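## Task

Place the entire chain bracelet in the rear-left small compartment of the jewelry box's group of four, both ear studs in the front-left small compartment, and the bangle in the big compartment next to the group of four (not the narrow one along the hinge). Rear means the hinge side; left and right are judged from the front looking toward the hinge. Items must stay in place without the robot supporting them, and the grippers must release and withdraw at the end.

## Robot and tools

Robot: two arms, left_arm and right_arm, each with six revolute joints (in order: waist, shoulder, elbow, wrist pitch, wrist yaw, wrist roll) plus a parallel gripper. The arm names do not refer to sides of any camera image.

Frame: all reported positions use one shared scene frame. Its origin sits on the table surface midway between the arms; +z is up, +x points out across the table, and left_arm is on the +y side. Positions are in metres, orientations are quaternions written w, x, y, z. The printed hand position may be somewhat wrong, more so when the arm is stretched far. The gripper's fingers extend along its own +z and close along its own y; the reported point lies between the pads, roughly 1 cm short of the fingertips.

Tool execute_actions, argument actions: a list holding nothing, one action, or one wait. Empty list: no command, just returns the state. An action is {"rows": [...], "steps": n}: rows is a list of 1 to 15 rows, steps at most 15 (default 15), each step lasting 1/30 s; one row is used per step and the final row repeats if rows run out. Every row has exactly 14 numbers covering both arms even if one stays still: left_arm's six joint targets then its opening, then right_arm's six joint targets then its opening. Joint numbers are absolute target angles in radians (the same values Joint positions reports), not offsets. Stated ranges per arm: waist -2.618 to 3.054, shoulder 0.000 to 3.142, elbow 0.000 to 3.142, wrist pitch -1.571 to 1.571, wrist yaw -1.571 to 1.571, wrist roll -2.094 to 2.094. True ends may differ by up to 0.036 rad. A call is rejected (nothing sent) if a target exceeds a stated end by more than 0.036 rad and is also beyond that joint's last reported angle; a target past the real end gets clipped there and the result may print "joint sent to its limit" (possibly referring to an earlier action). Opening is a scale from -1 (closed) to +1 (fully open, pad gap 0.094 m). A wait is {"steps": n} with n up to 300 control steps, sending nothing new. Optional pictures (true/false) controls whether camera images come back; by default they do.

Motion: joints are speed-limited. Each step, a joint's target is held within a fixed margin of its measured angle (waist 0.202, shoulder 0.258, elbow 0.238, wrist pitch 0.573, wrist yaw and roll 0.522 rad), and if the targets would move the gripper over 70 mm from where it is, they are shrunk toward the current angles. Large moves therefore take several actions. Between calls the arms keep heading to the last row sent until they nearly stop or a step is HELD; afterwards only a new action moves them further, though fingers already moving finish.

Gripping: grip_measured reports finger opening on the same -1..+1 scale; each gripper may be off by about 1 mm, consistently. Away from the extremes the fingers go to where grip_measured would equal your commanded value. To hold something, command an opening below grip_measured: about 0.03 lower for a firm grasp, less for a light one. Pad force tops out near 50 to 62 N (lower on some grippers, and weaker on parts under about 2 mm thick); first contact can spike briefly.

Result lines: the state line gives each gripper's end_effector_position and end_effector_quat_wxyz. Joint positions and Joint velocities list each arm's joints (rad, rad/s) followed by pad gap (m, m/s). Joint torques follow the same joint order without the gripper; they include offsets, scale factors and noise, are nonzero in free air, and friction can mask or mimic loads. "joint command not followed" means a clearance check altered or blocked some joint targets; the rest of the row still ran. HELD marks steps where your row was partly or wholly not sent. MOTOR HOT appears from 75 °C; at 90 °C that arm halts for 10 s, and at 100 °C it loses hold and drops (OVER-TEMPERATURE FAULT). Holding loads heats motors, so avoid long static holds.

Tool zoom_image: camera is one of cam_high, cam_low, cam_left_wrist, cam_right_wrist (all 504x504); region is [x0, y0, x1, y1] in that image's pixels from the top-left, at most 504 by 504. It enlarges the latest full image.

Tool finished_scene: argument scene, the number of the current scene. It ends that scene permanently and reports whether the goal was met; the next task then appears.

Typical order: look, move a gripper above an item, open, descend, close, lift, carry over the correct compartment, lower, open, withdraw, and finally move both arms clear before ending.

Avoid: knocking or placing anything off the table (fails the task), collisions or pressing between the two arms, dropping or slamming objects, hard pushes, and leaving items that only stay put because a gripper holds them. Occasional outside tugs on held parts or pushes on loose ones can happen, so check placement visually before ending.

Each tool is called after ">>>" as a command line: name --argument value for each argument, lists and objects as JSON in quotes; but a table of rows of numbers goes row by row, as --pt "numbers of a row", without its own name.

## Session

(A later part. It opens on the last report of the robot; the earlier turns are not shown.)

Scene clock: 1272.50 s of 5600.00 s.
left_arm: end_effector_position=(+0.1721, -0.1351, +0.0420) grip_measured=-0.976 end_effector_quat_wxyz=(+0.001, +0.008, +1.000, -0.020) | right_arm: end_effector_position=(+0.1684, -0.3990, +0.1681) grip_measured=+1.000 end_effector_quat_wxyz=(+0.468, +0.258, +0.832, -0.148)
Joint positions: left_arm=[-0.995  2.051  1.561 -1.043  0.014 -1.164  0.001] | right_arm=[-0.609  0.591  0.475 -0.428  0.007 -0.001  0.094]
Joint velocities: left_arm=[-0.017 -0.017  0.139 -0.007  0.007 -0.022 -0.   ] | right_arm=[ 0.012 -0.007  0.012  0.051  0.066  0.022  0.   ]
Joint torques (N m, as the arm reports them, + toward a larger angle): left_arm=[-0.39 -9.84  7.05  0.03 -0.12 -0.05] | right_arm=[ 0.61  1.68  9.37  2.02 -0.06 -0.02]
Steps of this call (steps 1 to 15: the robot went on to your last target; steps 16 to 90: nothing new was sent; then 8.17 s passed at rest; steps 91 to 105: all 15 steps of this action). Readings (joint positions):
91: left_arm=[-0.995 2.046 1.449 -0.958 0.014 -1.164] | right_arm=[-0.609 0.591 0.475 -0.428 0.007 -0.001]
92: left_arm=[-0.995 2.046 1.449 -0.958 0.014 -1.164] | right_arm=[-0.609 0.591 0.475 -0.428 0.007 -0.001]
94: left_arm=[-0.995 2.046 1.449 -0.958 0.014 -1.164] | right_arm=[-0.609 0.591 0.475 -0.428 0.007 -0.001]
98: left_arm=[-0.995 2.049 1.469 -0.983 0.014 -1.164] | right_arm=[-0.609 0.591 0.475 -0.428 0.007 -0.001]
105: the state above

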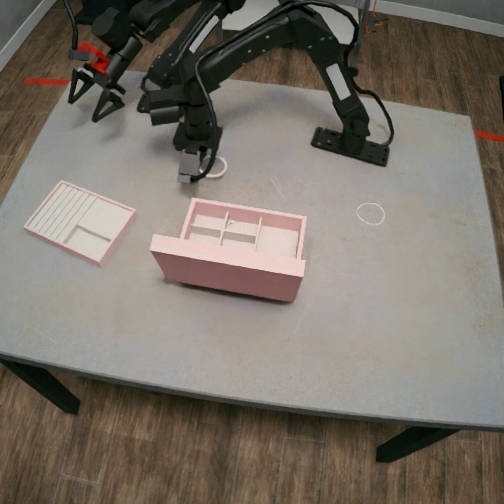

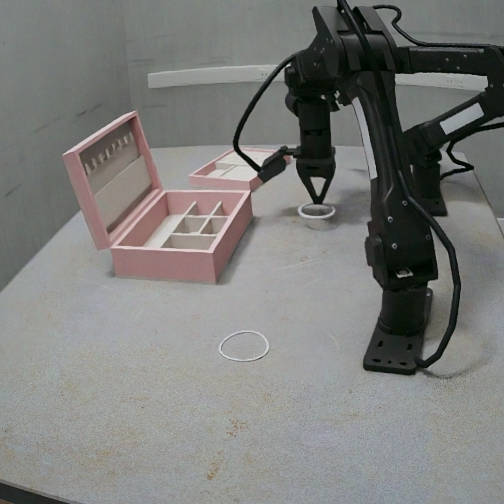

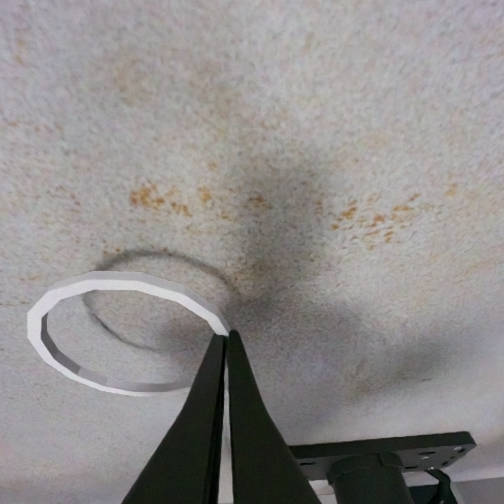

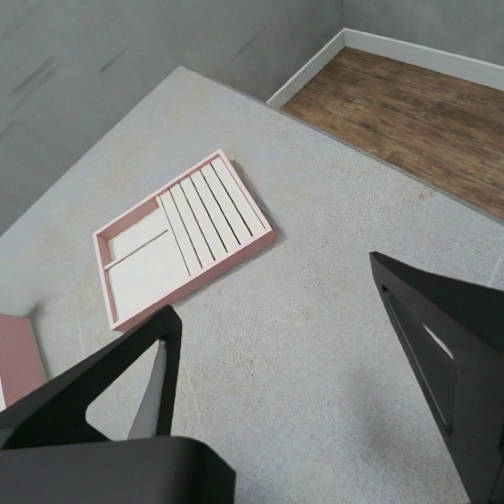

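>>> execute_actions --actions '[{"rows":[[-1.0,2.04,1.58,-1.097,0,-1.12,-0.99,-0.6,0.6,0.5,-0.4,0,0,1],[-1.0,2.028,1.58,-1.11,0,-1.04,-0.99,-0.6,0.6,0.5,-0.4,0,0,1],[-1.0,2.016,1.58,-1.123,0,-0.95,-0.99,-0.6,0.6,0.5,-0.4,0,0,1],[-1.0,2.004,1.58,-1.136,0,-0.86,-0.99,-0.6,0.6,0.5,-0.4,0,0,1],[-1.0,1.992,1.58,-1.149,0,-0.77,-0.99,-0.6,0.6,0.5,-0.4,0,0,1],[-0.99,1.98,1.58,-1.162,0,-0.68,-0.99,-0.6,0.6,0.5,-0.4,0,0,1],[-0.97,1.968,1.58,-1.175,0,-0.59,-0.99,-0.6,0.6,0.5,-0.4,0,0,1],[-0.94,1.956,1.58,-1.188,0,-0.5,-0.99,-0.6,0.6,0.5,-0.4,0,0,1],[-0.905,1.944,1.58,-1.201,0,-0.41,-0.99,-0.6,0.6,0.5,-0.4,0,0,1],[-0.865,1.932,1.58,-1.214,0,-0.32,-0.99,-0.6,0.6,0.5,-0.4,0,0,1],[-0.825,1.92,1.58,-1.227,0,-0.23,-0.99,-0.6,0.6,0.5,-0.4,0,0,1],[-0.785,1.908,1.58,-1.24,0,-0.14,-0.99,-0.6,0.6,0.5,-0.4,0,0,1],[-0.745,1.896,1.58,-1.253,0,-0.05,-0.99,-0.6,0.6,0.5,-0.4,0,0,1],[-0.705,1.888,1.58,-1.266,0,0.04,-0.99,-0.6,0.6,0.5,-0.4,0,0,1],[-0.665,1.885,1.58,-1.275,0,0.12,-0.99,-0.6,0.6,0.5,-0.4,0,0,1]],"steps":15}]' --pictures false

>>> execute_actions --actions '[{"rows":[[-0.625,1.885,1.58,-1.28,0,0.17,-0.99,-0.6,0.6,0.5,-0.4,0,0,1],[-0.585,1.885,1.58,-1.28,0,0.21,-0.99,-0.6,0.6,0.5,-0.4,0,0,1],[-0.545,1.885,1.58,-1.28,0,0.24,-0.99,-0.6,0.6,0.5,-0.4,0,0,1],[-0.505,1.885,1.58,-1.28,0,0.26,-0.99,-0.6,0.6,0.5,-0.4,0,0,1],[-0.465,1.885,1.58,-1.28,0,0.275,-0.99,-0.6,0.6,0.5,-0.4,0,0,1],[-0.43,1.885,1.58,-1.28,0,0.275,-0.99,-0.6,0.6,0.5,-0.4,0,0,1],[-0.4,1.885,1.58,-1.28,0,0.275,-0.99,-0.6,0.6,0.5,-0.4,0,0,1],[-0.375,1.885,1.58,-1.28,0,0.275,-0.99,-0.6,0.6,0.5,-0.4,0,0,1],[-0.355,1.885,1.58,-1.28,0,0.275,-0.99,-0.6,0.6,0.5,-0.4,0,0,1],[-0.345,1.885,1.58,-1.28,0,0.275,-0.99,-0.6,0.6,0.5,-0.4,0,0,1],[-0.34,1.885,1.58,-1.28,0,0.275,-0.99,-0.6,0.6,0.5,-0.4,0,0,1]],"steps":15}]'

Scene clock: 1344.97 s of 5600.00 s.
left_arm: end_effector_position=(+0.2353, -0.0629, +0.0908) grip_measured=-0.976 end_effector_quat_wxyz=(-0.000, +0.341, +0.940, -0.012) | right_arm: end_effector_position=(+0.1684, -0.3990, +0.1681) grip_measured=+1.000 end_effector_quat_wxyz=(+0.468, +0.258, +0.832, -0.148)
Joint positions: left_arm=[-0.754  1.915  1.564 -1.207  0.02  -0.244  0.001] | right_arm=[-0.609  0.591  0.475 -0.428  0.007 -0.001  0.094]
Joint velocities: left_arm=[ 1.438 -0.271  0.002 -0.3    0.022  2.454  0.001] | right_arm=[-0.007  0.002 -0.012 -0.007  0.022 -0.022  0.   ]
Joint torques (N m, as the arm reports them, + toward a larger angle): left_arm=[ 0.25 -9.84  7.61  0.08 -0.14 -0.02] | right_arm=[ 0.59  1.69  9.39  2.02 -0.07 -0.02]
Steps of this call (steps 1 to 30: the robot went on to your last target; steps 31 to 90: nothing new was sent; then 68.97 s passed at rest; steps 91 to 105: all 15 steps of this action). Readings (joint positions):
91: left_arm=[-0.995 2.051 1.564 -1.074 0.014 -1.159] | right_arm=[-0.609 0.591 0.475 -0.428 0.007 -0.001]
92: left_arm=[-0.995 2.051 1.564 -1.078 0.014 -1.141] | right_arm=[-0.609 0.591 0.475 -0.428 0.007 -0.001]
94: left_arm=[-0.995 2.048 1.564 -1.090 0.014 -1.066] | right_arm=[-0.609 0.591 0.475 -0.428 0.007 -0.001]
98: left_arm=[-0.990 2.010 1.564 -1.130 0.016 -0.815] | right_arm=[-0.609 0.591 0.475 -0.428 0.007 -0.001]
105: the state above

Scene clock: 1345.47 s of 5600.00 s.
left_arm: end_effector_position=(+0.3269, +0.0634, +0.0961) grip_measured=-0.976 end_effector_quat_wxyz=(-0.017, +0.370, +0.929, +0.006) | right_arm: end_effector_position=(+0.1684, -0.3990, +0.1681) grip_measured=+1.000 end_effector_quat_wxyz=(+0.468, +0.258, +0.832, -0.148)
Joint positions: left_arm=[-0.326  1.9    1.564 -1.271 -0.007  0.246  0.001] | right_arm=[-0.609  0.591  0.475 -0.428  0.007 -0.001  0.094]
Joint velocities: left_arm=[-0.051 -0.002  0.002 -0.081 -0.007  0.125 -0.002] | right_arm=[-0.012 -0.007 -0.012  0.022 -0.022  0.037  0.   ]
Joint torques (N m, as the arm reports them, + toward a larger angle): left_arm=[-0.62 -9.69  7.51  0.15  0.07  0.06] | right_arm=[ 0.61  1.68  9.38  2.01 -0.07 -0.02]
Steps of this call (steps 1 to 15: all 15 steps of this action). Readings (joint positions):
1: left_arm=[-0.704 1.908 1.564 -1.217 0.018 -0.165] | right_arm=[-0.609 0.591 0.475 -0.428 0.007 -0.001]
2: left_arm=[-0.656 1.902 1.564 -1.226 0.014 -0.094] | right_arm=[-0.609 0.591 0.475 -0.428 0.007 -0.001]
4: left_arm=[-0.569 1.900 1.564 -1.240 0.009 0.026] | right_arm=[-0.609 0.591 0.475 -0.428 0.007 -0.001]
8: left_arm=[-0.422 1.900 1.564 -1.257 0.004 0.169] | right_arm=[-0.609 0.591 0.475 -0.428 0.007 -0.001]
15: the state above

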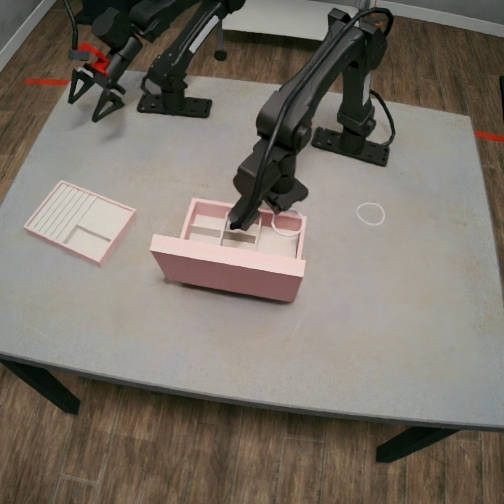

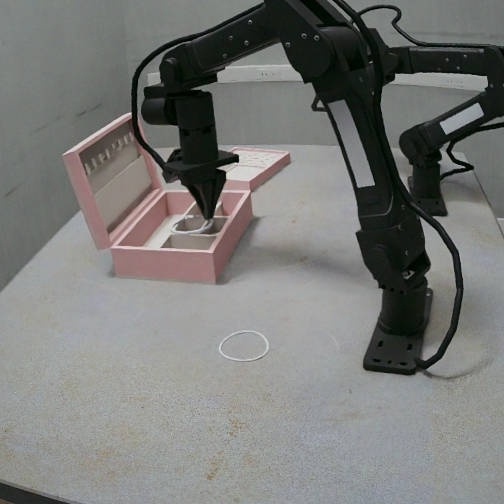

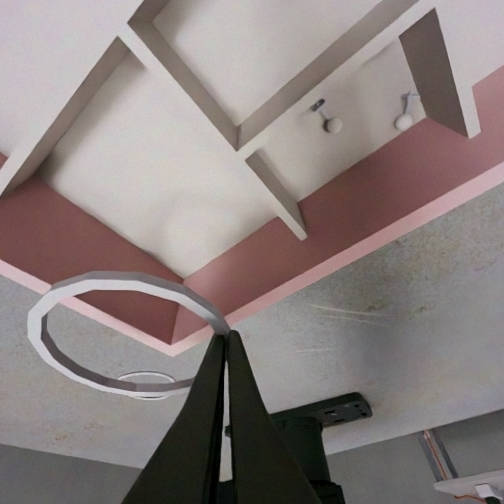

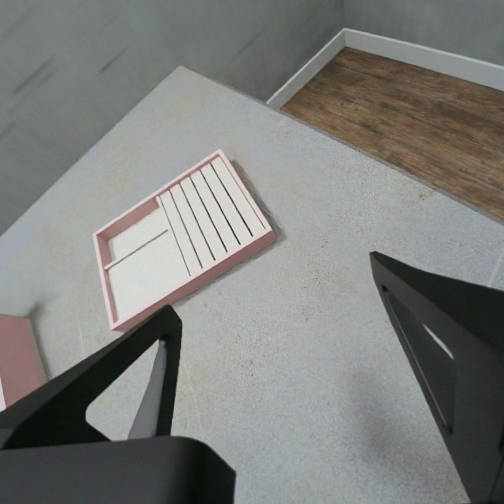

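>>> execute_actions --actions '[{"rows":[[-0.345,1.89,1.565,-1.26,0,0.265,-0.99,-0.6,0.6,0.5,-0.4,0,0,1],[-0.35,1.893,1.55,-1.24,0,0.265,-0.99,-0.6,0.6,0.5,-0.4,0,0,1],[-0.352,1.896,1.535,-1.22,0,0.265,-0.99,-0.6,0.6,0.5,-0.4,0,0,1],[-0.354,1.899,1.52,-1.2,0,0.265,-0.99,-0.6,0.6,0.5,-0.4,0,0,1],[-0.354,1.902,1.505,-1.18,0,0.265,-0.99,-0.6,0.6,0.5,-0.4,0,0,1],[-0.354,1.905,1.49,-1.16,0,0.265,-0.99,-0.6,0.6,0.5,-0.4,0,0,1],[-0.354,1.908,1.475,-1.14,0,0.265,-0.99,-0.6,0.6,0.5,-0.4,0,0,1],[-0.354,1.91,1.46,-1.12,0,0.265,-0.99,-0.6,0.6,0.5,-0.4,0,0,1],[-0.354,1.912,1.445,-1.1,0,0.265,-0.99,-0.6,0.6,0.5,-0.4,0,0,1],[-0.354,1.912,1.43,-1.08,0,0.265,-0.99,-0.6,0.6,0.5,-0.4,0,0,1]],"steps":15}]'

Scene clock: 1383.67 s of 5600.00 s.
left_arm: end_effector_position=(+0.3280, +0.0547, +0.0647) grip_measured=-0.976 end_effector_quat_wxyz=(+0.001, +0.390, +0.921, +0.005) | right_arm: end_effector_position=(+0.1684, -0.3990, +0.1681) grip_measured=+1.000 end_effector_quat_wxyz=(+0.468, +0.258, +0.832, -0.148)
Joint positions: left_arm=[-0.348  1.904  1.445 -1.111 -0.011  0.268  0.001] | right_arm=[-0.609  0.591  0.475 -0.428  0.007 -0.001  0.094]
Joint velocities: left_arm=[ 0.007  0.027 -0.081  0.139 -0.037  0.022  0.002] | right_arm=[-0.007 -0.007 -0.007  0.022  0.022  0.066  0.   ]
Joint torques (N m, as the arm reports them, + toward a larger angle): left_arm=[-0.5  -7.95  5.45  0.31  0.07 -0.02] | right_arm=[ 0.6   1.68  9.37  2.02 -0.07 -0.02]
Steps of this call (steps 1 to 30: the robot went on to your last target; steps 31 to 90: nothing new was sent; then 34.70 s passed at rest; steps 91 to 105: all 15 steps of this action). Readings (joint positions):
91: left_arm=[-0.333 1.900 1.564 -1.275 -0.007 0.268] | right_arm=[-0.609 0.591 0.475 -0.428 0.007 -0.001]
92: left_arm=[-0.334 1.900 1.564 -1.273 -0.007 0.268] | right_arm=[-0.609 0.591 0.475 -0.428 0.007 -0.001]
94: left_arm=[-0.338 1.900 1.553 -1.256 -0.007 0.268] | right_arm=[-0.609 0.591 0.475 -0.428 0.007 -0.001]
98: left_arm=[-0.347 1.900 1.497 -1.198 -0.007 0.268] | right_arm=[-0.609 0.591 0.475 -0.428 0.007 -0.001]
105: the state above

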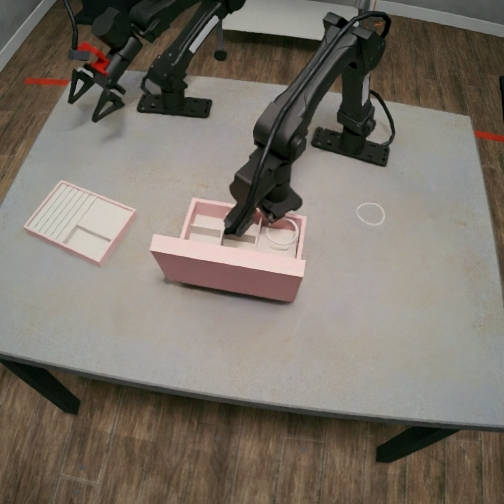

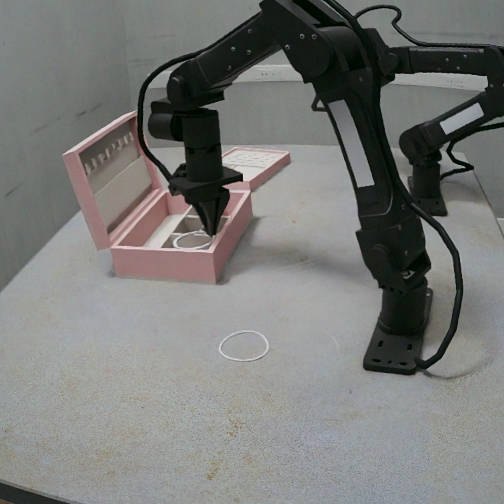

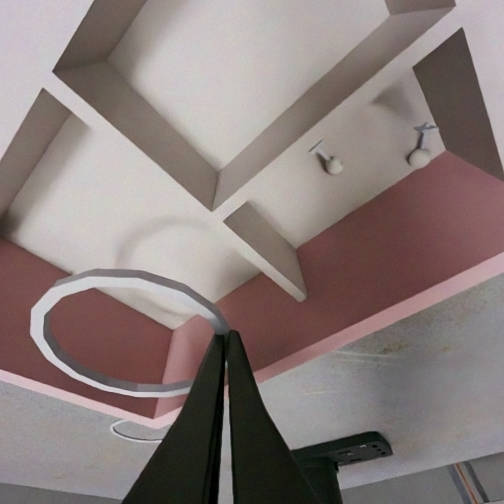

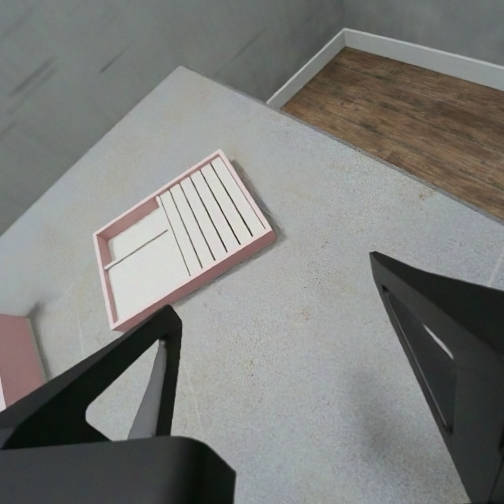

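>>> execute_actions --actions '[{"rows":[[-0.354,1.915,1.422,-1.068,0,0.265,-0.99,-0.6,0.6,0.5,-0.4,0,0,1],[-0.354,1.918,1.414,-1.056,0,0.265,-0.99,-0.6,0.6,0.5,-0.4,0,0,1],[-0.354,1.921,1.406,-1.044,0,0.265,-0.99,-0.6,0.6,0.5,-0.4,0,0,1],[-0.354,1.924,1.398,-1.032,0,0.265,-0.99,-0.6,0.6,0.5,-0.4,0,0,1],[-0.354,1.927,1.39,-1.02,0,0.265,-0.99,-0.6,0.6,0.5,-0.4,0,0,1],[-0.354,1.93,1.382,-1.008,0,0.265,-0.99,-0.6,0.6,0.5,-0.4,0,0,1],[-0.354,1.933,1.374,-0.996,0,0.265,-0.99,-0.6,0.6,0.5,-0.4,0,0,1],[-0.354,1.936,1.366,-0.984,0,0.265,-0.99,-0.6,0.6,0.5,-0.4,0,0,1],[-0.354,1.939,1.358,-0.972,0,0.265,-0.99,-0.6,0.6,0.5,-0.4,0,0,1],[-0.354,1.942,1.35,-0.96,0,0.265,-0.99,-0.6,0.6,0.5,-0.4,0,0,1],[-0.354,1.945,1.342,-0.95,0,0.265,-0.99,-0.6,0.6,0.5,-0.4,0,0,1],[-0.354,1.945,1.335,-0.945,0,0.265,-0.99,-0.6,0.6,0.5,-0.4,0,0,1]],"steps":15}]'

Scene clock: 1433.00 s of 5600.00 s.
left_arm: end_effector_position=(+0.3371, +0.0502, +0.0340) grip_measured=-0.976 end_effector_quat_wxyz=(+0.023, +0.390, +0.921, +0.004) | right_arm: end_effector_position=(+0.1684, -0.3990, +0.1681) grip_measured=+1.000 end_effector_quat_wxyz=(+0.468, +0.258, +0.832, -0.148)
Joint positions: left_arm=[-0.348  1.933  1.356 -0.949 -0.015  0.268  0.001] | right_arm=[-0.609  0.591  0.475 -0.428  0.007 -0.001  0.094]
Joint velocities: left_arm=[-0.007  0.027 -0.056  0.139 -0.007  0.037 -0.001] | right_arm=[ 0.007  0.007 -0.007 -0.037  0.066 -0.022  0.   ]
Joint torques (N m, as the arm reports them, + toward a larger angle): left_arm=[-0.48 -7.85  4.65  0.18  0.16 -0.03] | right_arm=[ 0.61  1.68  9.38  2.02 -0.07 -0.02]
Steps of this call (steps 1 to 30: the robot went on to your last target; steps 31 to 90: nothing new was sent; then 45.83 s passed at rest; steps 91 to 105: all 15 steps of this action). Readings (joint positions):
91: left_arm=[-0.348 1.908 1.437 -1.093 -0.011 0.268] | right_arm=[-0.609 0.591 0.475 -0.428 0.007 -0.001]
92: left_arm=[-0.348 1.908 1.434 -1.089 -0.011 0.268] | right_arm=[-0.609 0.591 0.475 -0.428 0.007 -0.001]
94: left_arm=[-0.348 1.908 1.423 -1.074 -0.011 0.268] | right_arm=[-0.609 0.591 0.475 -0.428 0.007 -0.001]
98: left_arm=[-0.348 1.920 1.392 -1.034 -0.013 0.268] | right_arm=[-0.609 0.591 0.475 -0.428 0.007 -0.001]
105: the state above

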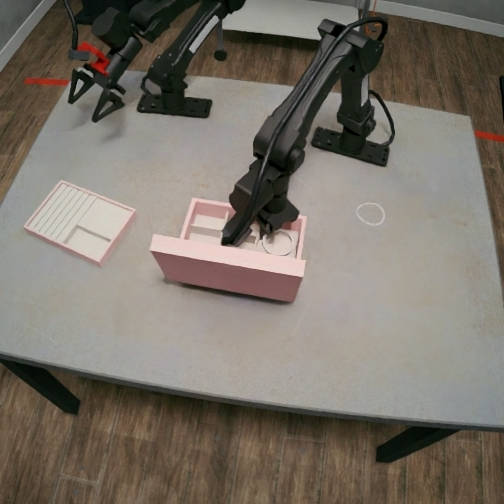

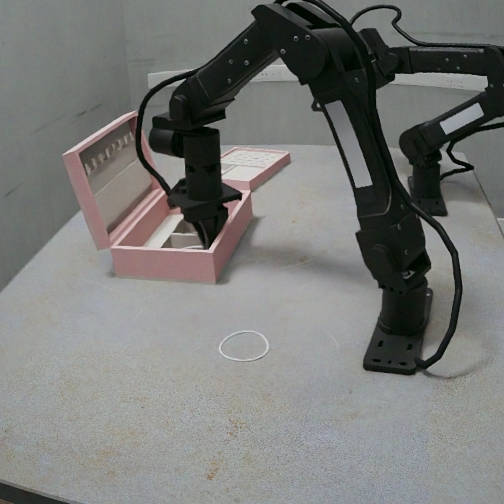

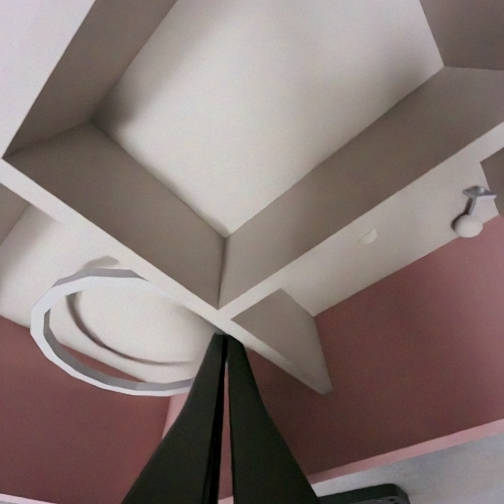

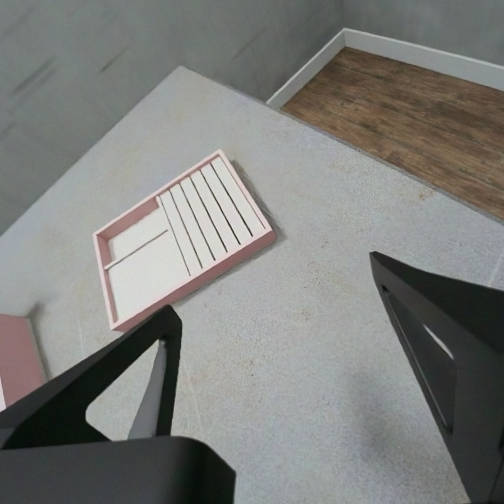

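>>> execute_actions --actions '[{"rows":[[-0.35,1.947,1.33,-0.95,0,0.265,-0.99,-0.6,0.6,0.5,-0.4,0,0,1],[-0.348,1.949,1.324,-0.955,0,0.265,-0.99,-0.6,0.6,0.5,-0.4,0,0,1],[-0.346,1.951,1.318,-0.955,0,0.265,-0.99,-0.6,0.6,0.5,-0.4,0,0,1],[-0.344,1.953,1.312,-0.955,0,0.265,-0.99,-0.6,0.6,0.5,-0.4,0,0,1],[-0.342,1.955,1.306,-0.955,0,0.265,-0.99,-0.6,0.6,0.5,-0.4,0,0,1],[-0.342,1.955,1.3,-0.955,0,0.265,-0.99,-0.6,0.6,0.5,-0.4,0,0,1]],"steps":15}]'

Scene clock: 1449.60 s of 5600.00 s.
left_arm: end_effector_position=(+0.3377, +0.0502, +0.0303) grip_measured=-0.976 end_effector_quat_wxyz=(+0.027, +0.389, +0.921, +0.004) | right_arm: end_effector_position=(+0.1684, -0.3990, +0.1681) grip_measured=+1.000 end_effector_quat_wxyz=(+0.468, +0.258, +0.832, -0.148)
Joint positions: left_arm=[-0.347  1.933  1.341 -0.926 -0.015  0.268  0.001] | right_arm=[-0.609  0.591  0.475 -0.428  0.007 -0.001  0.094]
Joint velocities: left_arm=[-0.012  0.022 -0.002 -0.007 -0.022 -0.066  0.001] | right_arm=[ 0.002  0.017 -0.007  0.022 -0.037 -0.095  0.   ]
Joint torques (N m, as the arm reports them, + toward a larger angle): left_arm=[ 0.5  -6.99  2.87  0.09  0.14 -0.02] | right_arm=[ 0.62  1.68  9.38  2.02 -0.07 -0.02]
Steps of this call (steps 1 to 30: the robot went on to your last target; steps 31 to 90: nothing new was sent; then 13.10 s passed at rest; steps 91 to 105: all 15 steps of this action). Readings (joint positions):
91: left_arm=[-0.348 1.933 1.352 -0.938 -0.015 0.268] | right_arm=[-0.609 0.591 0.475 -0.428 0.007 -0.001]
92: left_arm=[-0.348 1.933 1.350 -0.937 -0.015 0.268] | right_arm=[-0.609 0.591 0.475 -0.428 0.007 -0.001]
94: left_arm=[-0.348 1.933 1.346 -0.932 -0.015 0.268] | right_arm=[-0.609 0.591 0.475 -0.428 0.007 -0.001]
98: left_arm=[-0.347 1.933 1.341 -0.926 -0.015 0.268] | right_arm=[-0.609 0.591 0.475 -0.428 0.007 -0.001]
105: the state above

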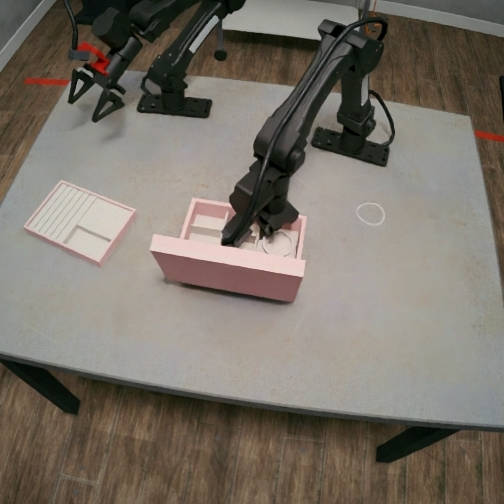

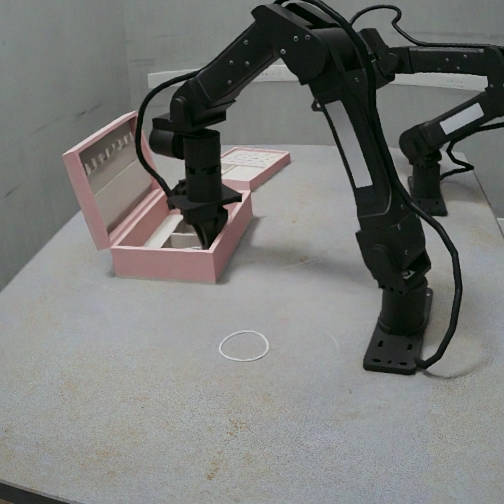

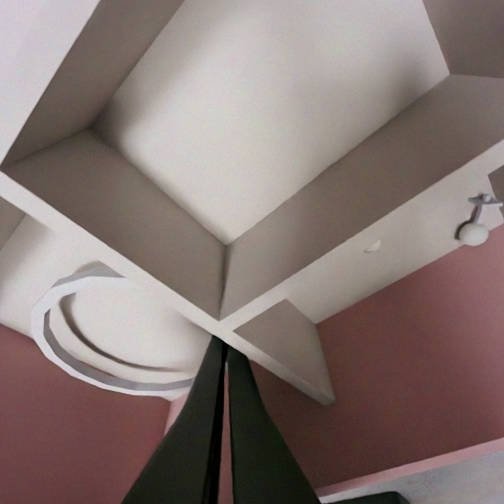

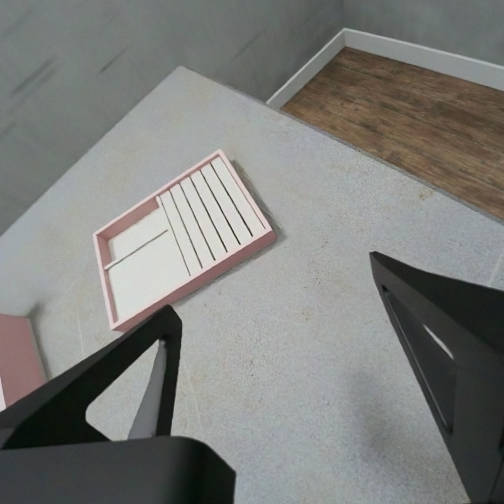

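>>> execute_actions --actions '[{"rows":[[-0.347,1.94,1.335,-0.935,0,0.265,-0.99,-0.6,0.6,0.5,-0.4,0,0,1],[-0.347,1.935,1.345,-0.93,0,0.265,-0.97,-0.6,0.6,0.5,-0.4,0,0,1],[-0.347,1.935,1.345,-0.93,0,0.265,-0.93,-0.6,0.6,0.5,-0.4,0,0,1],[-0.347,1.935,1.345,-0.93,0,0.265,-0.88,-0.6,0.6,0.5,-0.4,0,0,1],[-0.347,1.935,1.345,-0.93,0,0.265,-0.82,-0.6,0.6,0.5,-0.4,0,0,1],[-0.347,1.935,1.345,-0.93,0,0.265,-0.76,-0.6,0.6,0.5,-0.4,0,0,1],[-0.347,1.935,1.345,-0.93,0,0.265,-0.72,-0.6,0.6,0.5,-0.4,0,0,1]],"steps":12}]'

Scene clock: 1458.77 s of 5600.00 s.
left_arm: end_effector_position=(+0.3423, +0.0537, +0.0315) grip_measured=-0.723 end_effector_quat_wxyz=(+0.032, +0.387, +0.922, +0.012) | right_arm: end_effector_position=(+0.1684, -0.3990, +0.1681) grip_measured=+1.000 end_effector_quat_wxyz=(+0.468, +0.258, +0.832, -0.148)
Joint positions: left_arm=[-0.341  1.932  1.343 -0.921 -0.032  0.269  0.013] | right_arm=[-0.609  0.591  0.475 -0.428  0.007 -0.001  0.094]
Joint velocities: left_arm=[-0.002 -0.017 -0.002 -0.066  0.007 -0.022  0.001] | right_arm=[ 0.002  0.017  0.007 -0.037  0.081  0.007  0.   ]
Joint torques (N m, as the arm reports them, + toward a larger angle): left_arm=[-0.53 -8.46  6.22  0.3   0.31 -0.03] | right_arm=[ 0.61  1.7   9.38  2.02 -0.07 -0.02]
Steps of this call (steps 1 to 15: the robot went on to your last target; steps 16 to 90: nothing new was sent; then 5.77 s passed at rest; steps 91 to 102: all 12 steps of this action). Readings (joint positions):
91: left_arm=[-0.347 1.933 1.341 -0.925 -0.015 0.268] | right_arm=[-0.609 0.591 0.475 -0.428 0.007 -0.001]
92: left_arm=[-0.347 1.933 1.342 -0.925 -0.015 0.268] | right_arm=[-0.609 0.591 0.475 -0.428 0.007 -0.001]
94: left_arm=[-0.347 1.933 1.342 -0.925 -0.019 0.268] | right_arm=[-0.609 0.591 0.475 -0.428 0.007 -0.001]
98: left_arm=[-0.341 1.932 1.343 -0.921 -0.032 0.269] | right_arm=[-0.609 0.591 0.475 -0.428 0.007 -0.001]
102: the state above

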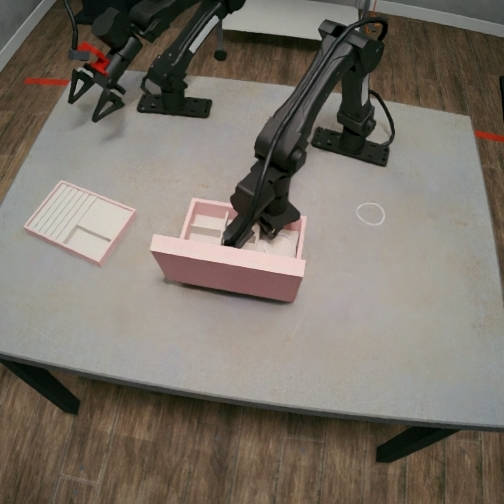

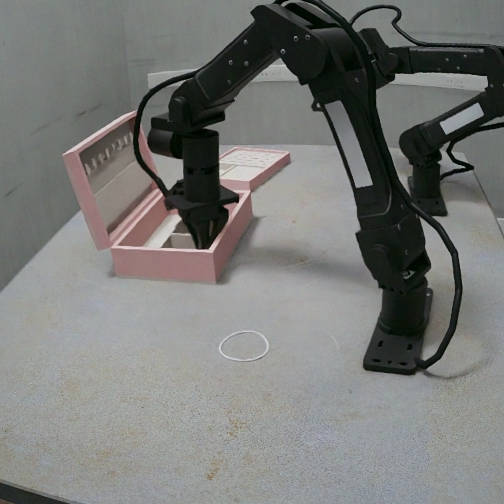

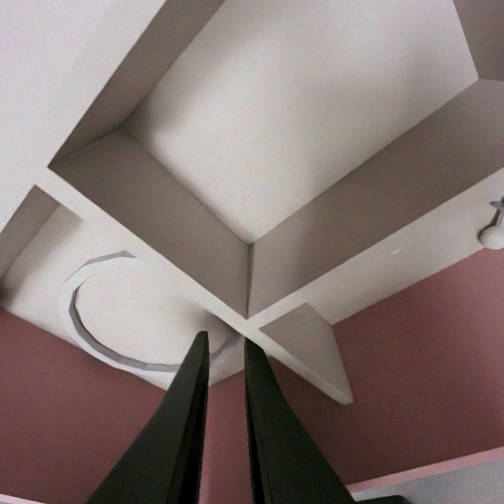

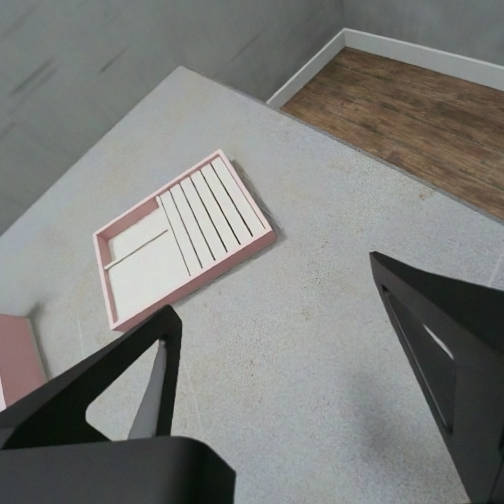

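>>> execute_actions --actions '[{"rows":[[-0.34,1.935,1.36,-0.945,0,0.265,-0.72,-0.6,0.6,0.5,-0.4,0,0,1],[-0.338,1.93,1.378,-0.965,0,0.265,-0.72,-0.6,0.6,0.5,-0.4,0,0,1],[-0.338,1.925,1.396,-0.99,0,0.265,-0.72,-0.6,0.6,0.5,-0.4,0,0,1],[-0.338,1.92,1.414,-1.015,0,0.265,-0.72,-0.6,0.6,0.5,-0.4,0,0,1],[-0.338,1.915,1.432,-1.04,0,0.265,-0.72,-0.6,0.6,0.5,-0.4,0,0,1],[-0.338,1.91,1.45,-1.065,0,0.265,-0.72,-0.6,0.6,0.5,-0.4,0,0,1],[-0.338,1.905,1.468,-1.09,0,0.265,-0.72,-0.6,0.6,0.5,-0.4,0,0,1],[-0.338,1.9,1.486,-1.115,0,0.265,-0.72,-0.6,0.6,0.5,-0.4,0,0,1],[-0.338,1.895,1.504,-1.14,0,0.265,-0.72,-0.6,0.6,0.5,-0.4,0,0,1],[-0.338,1.89,1.522,-1.165,0,0.265,-0.72,-0.6,0.6,0.5,-0.4,0,0,1],[-0.338,1.885,1.54,-1.19,0,0.265,-0.72,-0.6,0.6,0.5,-0.4,0,0,1],[-0.338,1.88,1.558,-1.215,0,0.265,-0.72,-0.6,0.6,0.5,-0.4,0,0,1],[-0.338,1.875,1.576,-1.24,0,0.265,-0.72,-0.6,0.6,0.5,-0.4,0,0,1],[-0.338,1.87,1.594,-1.265,0,0.265,-0.72,-0.6,0.6,0.5,-0.4,0,0,1],[-0.338,1.865,1.61,-1.29,0,0.265,-0.72,-0.6,0.6,0.5,-0.4,0,0,1]],"steps":15}]'

Scene clock: 1476.97 s of 5600.00 s.
left_arm: end_effector_position=(+0.3432, +0.0496, +0.0956) grip_measured=-0.723 end_effector_quat_wxyz=(+0.026, +0.387, +0.922, +0.003) | right_arm: end_effector_position=(+0.1684, -0.3990, +0.1681) grip_measured=+1.000 end_effector_quat_wxyz=(+0.468, +0.258, +0.832, -0.148)
Joint positions: left_arm=[-0.341  1.897  1.558 -1.18  -0.013  0.269  0.013] | right_arm=[-0.609  0.591  0.475 -0.428  0.007 -0.001  0.094]
Joint velocities: left_arm=[ 0.007 -0.178  0.545 -0.725  0.051  0.037  0.001] | right_arm=[-0.017  0.007  0.002 -0.022 -0.007  0.007  0.   ]
Joint torques (N m, as the arm reports them, + toward a larger angle): left_arm=[  0.14 -10.35   7.84   0.31   0.09  -0.03] | right_arm=[ 0.61  1.69  9.38  2.02 -0.07 -0.02]
Steps of this call (steps 1 to 15: the robot went on to your last target; steps 16 to 90: nothing new was sent; then 14.70 s passed at rest; steps 91 to 105: all 15 steps of this action). Readings (joint positions):
91: left_arm=[-0.341 1.932 1.345 -0.922 -0.032 0.269] | right_arm=[-0.609 0.591 0.475 -0.428 0.007 -0.001]
92: left_arm=[-0.341 1.932 1.349 -0.926 -0.032 0.269] | right_arm=[-0.609 0.591 0.475 -0.428 0.007 -0.001]
94: left_arm=[-0.341 1.932 1.365 -0.948 -0.027 0.269] | right_arm=[-0.609 0.591 0.475 -0.428 0.007 -0.001]
98: left_arm=[-0.341 1.931 1.429 -1.026 -0.018 0.269] | right_arm=[-0.609 0.591 0.475 -0.428 0.007 -0.001]
105: the state above

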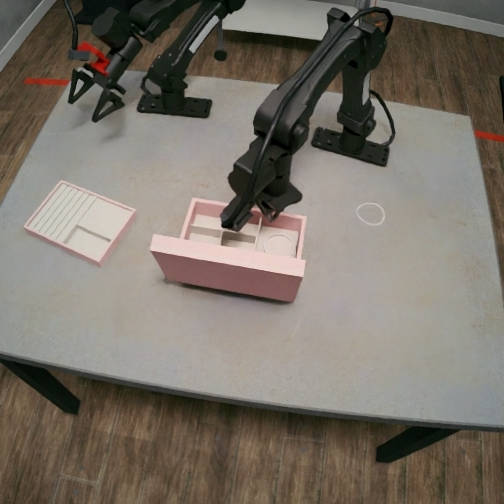

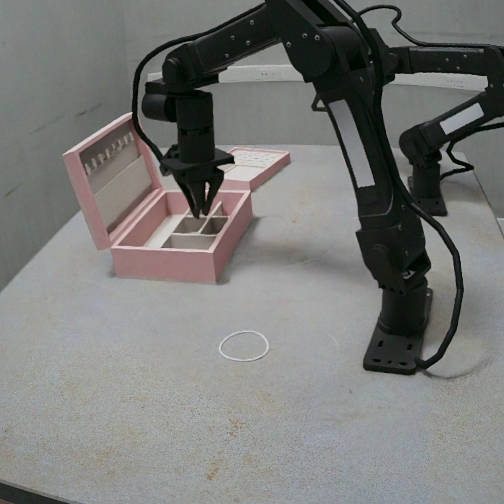

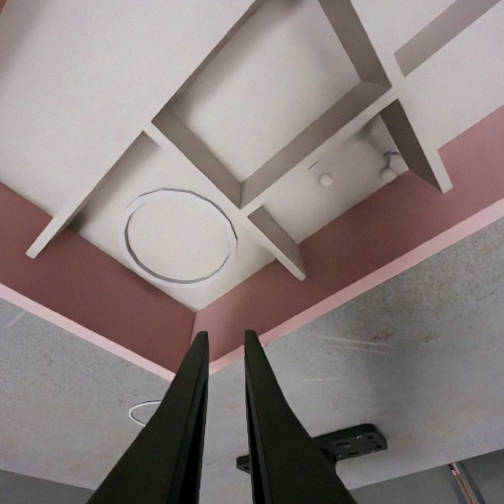

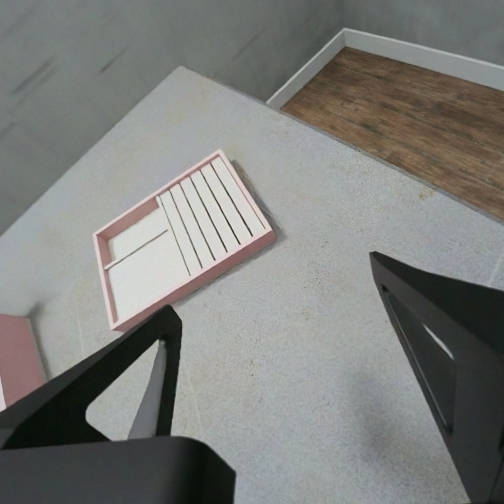

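>>> execute_actions --actions '[{"rows":[[-0.32,1.85,1.59,-1.29,0,0.25,-0.7,-0.6,0.6,0.5,-0.4,0,0,1],[-0.29,1.82,1.55,-1.285,0,0.225,-0.66,-0.6,0.6,0.5,-0.4,0,0,1],[-0.255,1.785,1.505,-1.275,0,0.195,-0.62,-0.6,0.6,0.5,-0.4,0,0,1],[-0.215,1.745,1.455,-1.265,0,0.165,-0.58,-0.6,0.6,0.5,-0.4,0,0,1],[-0.17,1.705,1.4,-1.255,0,0.135,-0.54,-0.6,0.6,0.5,-0.4,0,0,1],[-0.125,1.665,1.345,-1.245,0,0.105,-0.5,-0.6,0.6,0.5,-0.4,0,0,1],[-0.08,1.625,1.29,-1.235,0,0.075,-0.46,-0.6,0.6,0.5,-0.4,0,0,1],[-0.035,1.585,1.235,-1.22,0,0.045,-0.42,-0.6,0.6,0.5,-0.4,0,0,1],[0.01,1.545,1.18,-1.205,0,0.015,-0.4,-0.6,0.6,0.5,-0.4,0,0,1],[0.055,1.505,1.125,-1.19,0,-0.015,-0.36,-0.6,0.6,0.5,-0.4,0,0,1],[0.1,1.47,1.07,-1.175,0,-0.045,-0.36,-0.6,0.6,0.5,-0.4,0,0,1],[0.14,1.435,1.02,-1.16,0,-0.075,-0.36,-0.6,0.6,0.5,-0.4,0,0,1],[0.175,1.405,0.975,-1.145,0,-0.1,-0.36,-0.6,0.6,0.5,-0.4,0,0,1],[0.205,1.38,0.935,-1.13,0,-0.12,-0.36,-0.6,0.6,0.5,-0.4,0,0,1],[0.23,1.36,0.905,-1.12,0,-0.135,-0.36,-0.6,0.6,0.5,-0.4,0,0,1]],"steps":15}]' --pictures false

>>> execute_actions --actions '[{"rows":[[0.245,1.345,0.885,-1.112,0,-0.145,-0.36,-0.6,0.6,0.5,-0.4,0,0,1],[0.255,1.335,0.872,-1.107,0,-0.15,-0.36,-0.6,0.6,0.5,-0.4,0,0,1],[0.258,1.33,0.862,-1.104,0,-0.153,-0.36,-0.6,0.6,0.5,-0.4,0,0,1]],"steps":15}]'

Scene clock: 1528.90 s of 5600.00 s.
left_arm: end_effector_position=(+0.2373, +0.2344, +0.0822) grip_measured=-0.363 end_effector_quat_wxyz=(-0.023, -0.017, +1.000, +0.004) | right_arm: end_effector_position=(+0.1684, -0.3990, +0.1681) grip_measured=+1.000 end_effector_quat_wxyz=(+0.468, +0.258, +0.832, -0.148)
Joint positions: left_arm=[ 0.188  1.414  0.978 -1.182 -0.008 -0.03   0.03 ] | right_arm=[-0.609  0.591  0.475 -0.428  0.007 -0.001  0.094]
Joint velocities: left_arm=[ 0.808 -0.759 -1.228  0.227  0.022 -0.711 -0.001] | right_arm=[-0.007 -0.002 -0.007  0.022 -0.007 -0.007  0.   ]
Joint torques (N m, as the arm reports them, + toward a larger angle): left_arm=[-0.61 -4.63  6.35  0.42  0.09 -0.02] | right_arm=[ 0.6   1.68  9.38  2.02 -0.07 -0.02]
Steps of this call (steps 1 to 30: the robot went on to your last target; steps 31 to 90: nothing new was sent; then 48.43 s passed at rest; steps 91 to 105: all 15 steps of this action). Readings (joint positions):
91: left_arm=[-0.339 1.871 1.595 -1.286 -0.011 0.267] | right_arm=[-0.609 0.591 0.475 -0.428 0.007 -0.001]
92: left_arm=[-0.335 1.867 1.590 -1.282 -0.009 0.262] | right_arm=[-0.609 0.591 0.475 -0.428 0.007 -0.001]
94: left_arm=[-0.305 1.832 1.537 -1.262 -0.000 0.239] | right_arm=[-0.609 0.591 0.475 -0.428 0.007 -0.001]
98: left_arm=[-0.131 1.681 1.338 -1.237 0.005 0.156] | right_arm=[-0.609 0.591 0.475 -0.428 0.007 -0.001]
105: the state above

Scene clock: 1529.40 s of 5600.00 s.
left_arm: end_effector_position=(+0.2194, +0.2471, +0.0663) grip_measured=-0.363 end_effector_quat_wxyz=(-0.019, -0.105, +0.994, +0.004) | right_arm: end_effector_position=(+0.1684, -0.3990, +0.1681) grip_measured=+1.000 end_effector_quat_wxyz=(+0.468, +0.258, +0.832, -0.148)
Joint positions: left_arm=[ 0.253  1.351  0.864 -1.123 -0.007 -0.142  0.03 ] | right_arm=[-0.609  0.591  0.475 -0.428  0.007 -0.001  0.094]
Joint velocities: left_arm=[ 0.007  0.007  0.007  0.007 -0.051 -0.081  0.002] | right_arm=[-0.002 -0.002 -0.012  0.022 -0.007 -0.066  0.   ]
Joint torques (N m, as the arm reports them, + toward a larger angle): left_arm=[ 0.41 -4.99  6.01  0.3   0.06 -0.06] | right_arm=[ 0.6   1.68  9.37  2.02 -0.07 -0.02]
Steps of this call (steps 1 to 15: all 15 steps of this action). Readings (joint positions):
1: left_arm=[0.213 1.391 0.940 -1.177 -0.008 -0.052] | right_arm=[-0.609 0.591 0.475 -0.428 0.007 -0.001]
2: left_arm=[0.232 1.375 0.910 -1.173 -0.008 -0.071] | right_arm=[-0.609 0.591 0.475 -0.428 0.007 -0.001]
4: left_arm=[0.251 1.356 0.873 -1.166 -0.008 -0.098] | right_arm=[-0.609 0.591 0.475 -0.428 0.007 -0.001]
8: left_arm=[0.253 1.352 0.864 -1.145 -0.008 -0.127] | right_arm=[-0.609 0.591 0.475 -0.428 0.007 -0.001]
15: the state above

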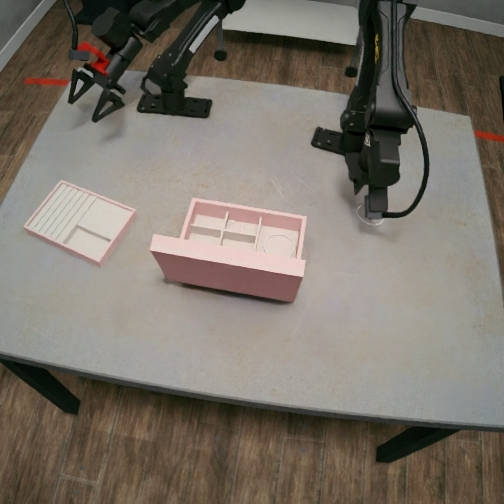

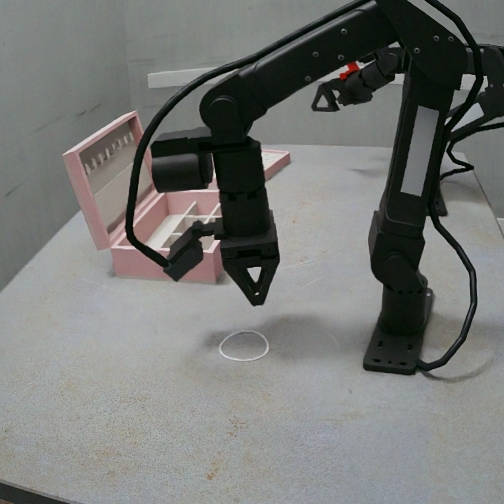

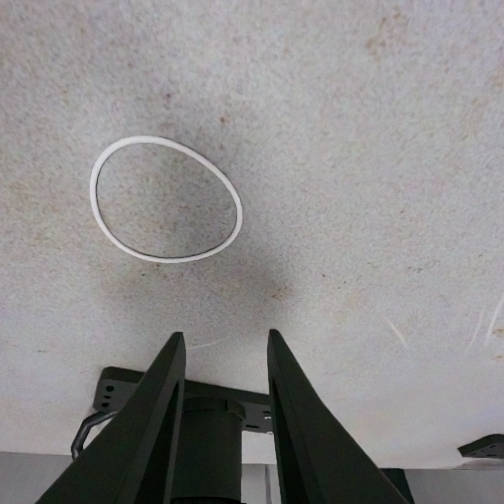

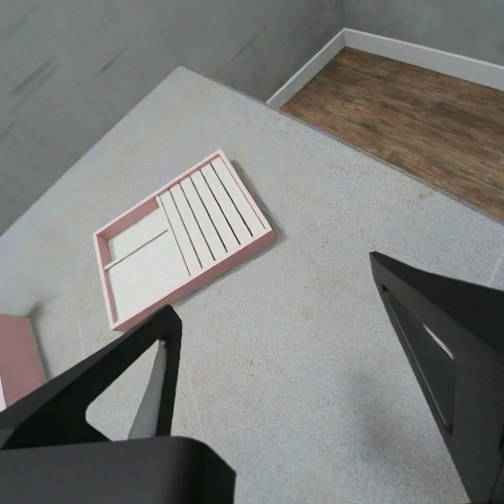

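>>> execute_actions --actions '[{"rows":[[0.254,1.35,0.855,-1.09,0,-0.155,-0.36,-0.6,0.6,0.5,-0.4,0,0,1],[0.25,1.36,0.845,-1.07,0,-0.158,-0.36,-0.6,0.6,0.5,-0.4,0,0,1],[0.246,1.37,0.835,-1.05,0,-0.16,-0.36,-0.6,0.6,0.5,-0.4,0,0,1],[0.242,1.38,0.825,-1.03,0,-0.16,-0.36,-0.6,0.6,0.5,-0.4,0,0,1],[0.238,1.39,0.815,-1.01,0,-0.16,-0.36,-0.6,0.6,0.5,-0.4,0,0,1],[0.236,1.4,0.805,-0.99,0,-0.16,-0.36,-0.6,0.6,0.5,-0.4,0,0,1],[0.236,1.408,0.795,-0.97,0,-0.16,-0.36,-0.6,0.6,0.5,-0.4,0,0,1],[0.236,1.416,0.785,-0.95,0,-0.16,-0.36,-0.6,0.6,0.5,-0.4,0,0,1],[0.236,1.422,0.775,-0.93,0,-0.16,-0.36,-0.6,0.6,0.5,-0.4,0,0,1],[0.236,1.428,0.768,-0.915,0,-0.16,-0.36,-0.6,0.6,0.5,-0.4,0,0,1],[0.236,1.43,0.765,-0.905,0,-0.16,-0.36,-0.6,0.6,0.5,-0.4,0,0,1]],"steps":15}]'

Scene clock: 1550.10 s of 5600.00 s.
left_arm: end_effector_position=(+0.2253, +0.2455, +0.0289) grip_measured=-0.363 end_effector_quat_wxyz=(-0.020, -0.106, +0.994, +0.004) | right_arm: end_effector_position=(+0.1684, -0.3990, +0.1681) grip_measured=+1.000 end_effector_quat_wxyz=(+0.468, +0.258, +0.832, -0.148)
Joint positions: left_arm=[ 0.244  1.428  0.768 -0.95  -0.006 -0.153  0.03 ] | right_arm=[-0.609  0.591  0.475 -0.428  0.007 -0.001  0.094]
Joint velocities: left_arm=[ 0.002 -0.012 -0.007  0.168 -0.022  0.007 -0.001] | right_arm=[-0.017 -0.007 -0.007 -0.081 -0.037 -0.051  0.   ]
Joint torques (N m, as the arm reports them, + toward a larger angle): left_arm=[-0.75 -3.64  5.47  0.38  0.06 -0.05] | right_arm=[ 0.6   1.68  9.38  2.02 -0.07 -0.02]
Steps of this call (steps 1 to 15: the robot went on to your last target; steps 16 to 90: nothing new was sent; then 17.20 s passed at rest; steps 91 to 105: all 15 steps of this action). Readings (joint positions):
91: left_arm=[0.253 1.351 0.864 -1.118 -0.007 -0.146] | right_arm=[-0.609 0.591 0.475 -0.428 0.007 -0.001]
92: left_arm=[0.253 1.351 0.862 -1.113 -0.007 -0.147] | right_arm=[-0.609 0.591 0.475 -0.428 0.007 -0.001]
94: left_arm=[0.253 1.354 0.853 -1.093 -0.007 -0.149] | right_arm=[-0.609 0.591 0.475 -0.428 0.007 -0.001]
98: left_arm=[0.246 1.391 0.815 -1.032 -0.007 -0.151] | right_arm=[-0.609 0.591 0.475 -0.428 0.007 -0.001]
105: the state above

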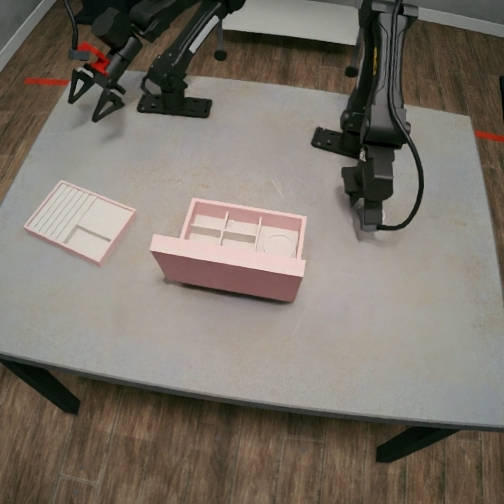

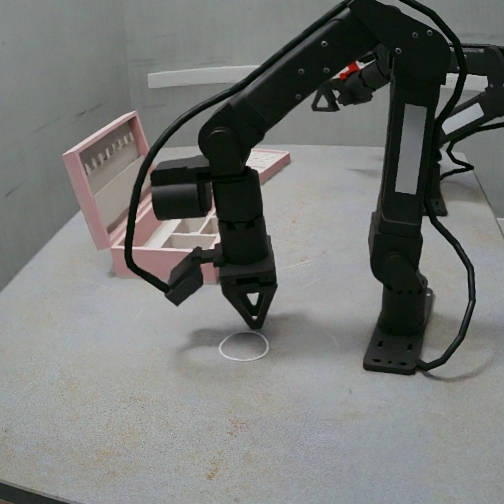

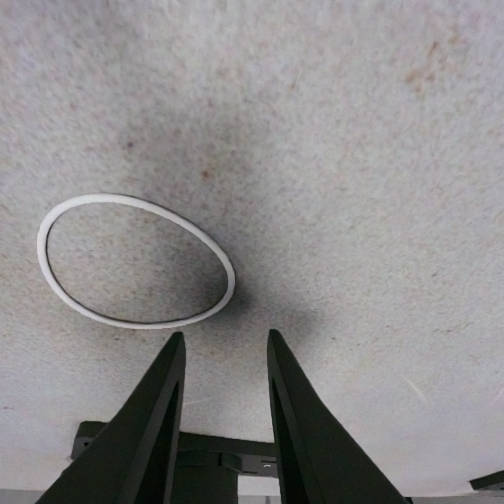

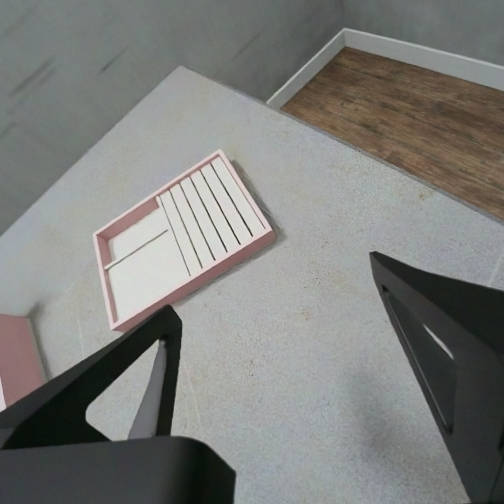

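>>> execute_actions --actions '[{"rows":[[0.236,1.434,0.76,-0.895,0,-0.16,-0.36,-0.6,0.6,0.5,-0.4,0,0,1],[0.236,1.438,0.755,-0.885,0,-0.16,-0.36,-0.6,0.6,0.5,-0.4,0,0,1],[0.236,1.442,0.75,-0.875,0,-0.16,-0.36,-0.6,0.6,0.5,-0.4,0,0,1],[0.236,1.446,0.746,-0.865,0,-0.16,-0.36,-0.6,0.6,0.5,-0.4,0,0,1],[0.236,1.449,0.743,-0.855,0,-0.16,-0.36,-0.6,0.6,0.5,-0.4,0,0,1]],"steps":15}]'

Scene clock: 1559.27 s of 5600.00 s.
left_arm: end_effector_position=(+0.2368, +0.2461, +0.0218) grip_measured=-0.363 end_effector_quat_wxyz=(+0.003, -0.106, +0.994, +0.003) | right_arm: end_effector_position=(+0.1684, -0.3990, +0.1681) grip_measured=+1.000 end_effector_quat_wxyz=(+0.468, +0.258, +0.832, -0.148)
Joint positions: left_arm=[ 0.244  1.443  0.751 -0.873 -0.006 -0.153  0.03 ] | right_arm=[-0.609  0.591  0.475 -0.428  0.007 -0.001  0.094]
Joint velocities: left_arm=[-0.002  0.002 -0.002  0.081  0.022 -0.022 -0.002] | right_arm=[ 0.007 -0.002  0.012 -0.037  0.022  0.022  0.   ]
Joint torques (N m, as the arm reports them, + toward a larger angle): left_arm=[-0.73 -3.52  5.14  0.37  0.06 -0.06] | right_arm=[ 0.61  1.69  9.37  2.02 -0.07 -0.02]
Steps of this call (steps 1 to 30: the robot went on to your last target; steps 31 to 90: nothing new was sent; then 5.67 s passed at rest; steps 91 to 105: all 15 steps of this action). Readings (joint positions):
91: left_arm=[0.244 1.428 0.768 -0.919 -0.006 -0.153] | right_arm=[-0.609 0.591 0.475 -0.428 0.007 -0.001]
92: left_arm=[0.244 1.428 0.768 -0.917 -0.006 -0.153] | right_arm=[-0.609 0.591 0.475 -0.428 0.007 -0.001]
94: left_arm=[0.244 1.429 0.765 -0.905 -0.006 -0.153] | right_arm=[-0.609 0.591 0.475 -0.428 0.007 -0.001]
98: left_arm=[0.244 1.441 0.753 -0.884 -0.006 -0.153] | right_arm=[-0.609 0.591 0.475 -0.428 0.007 -0.001]
105: the state above

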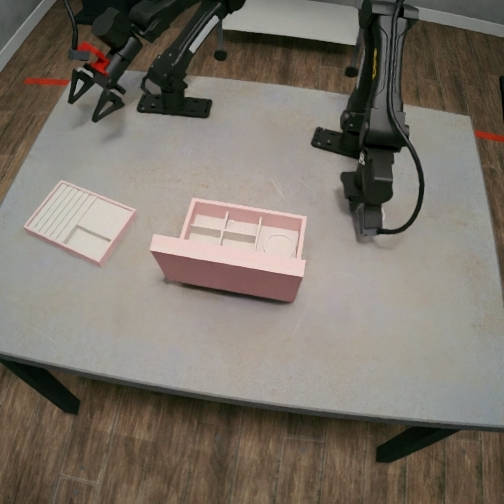

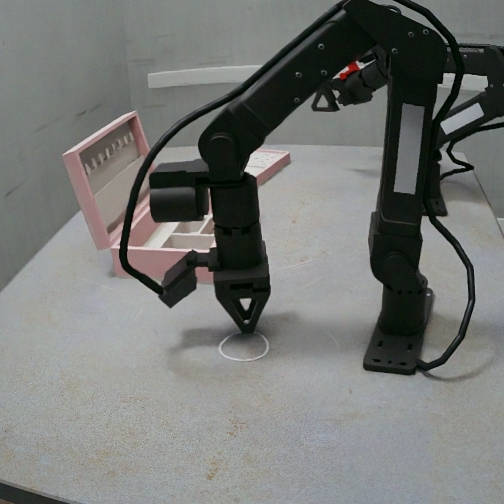

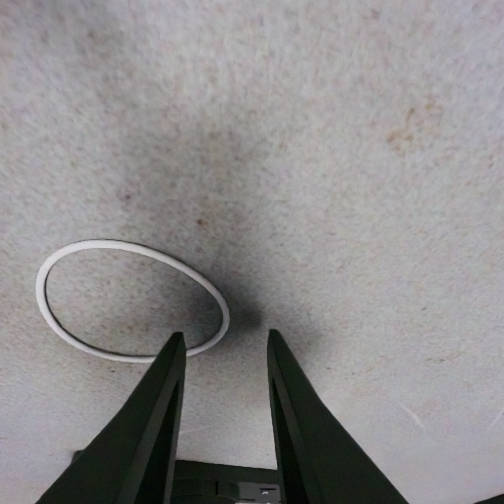

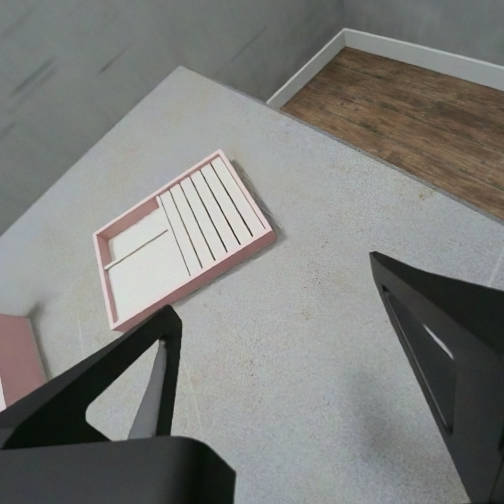

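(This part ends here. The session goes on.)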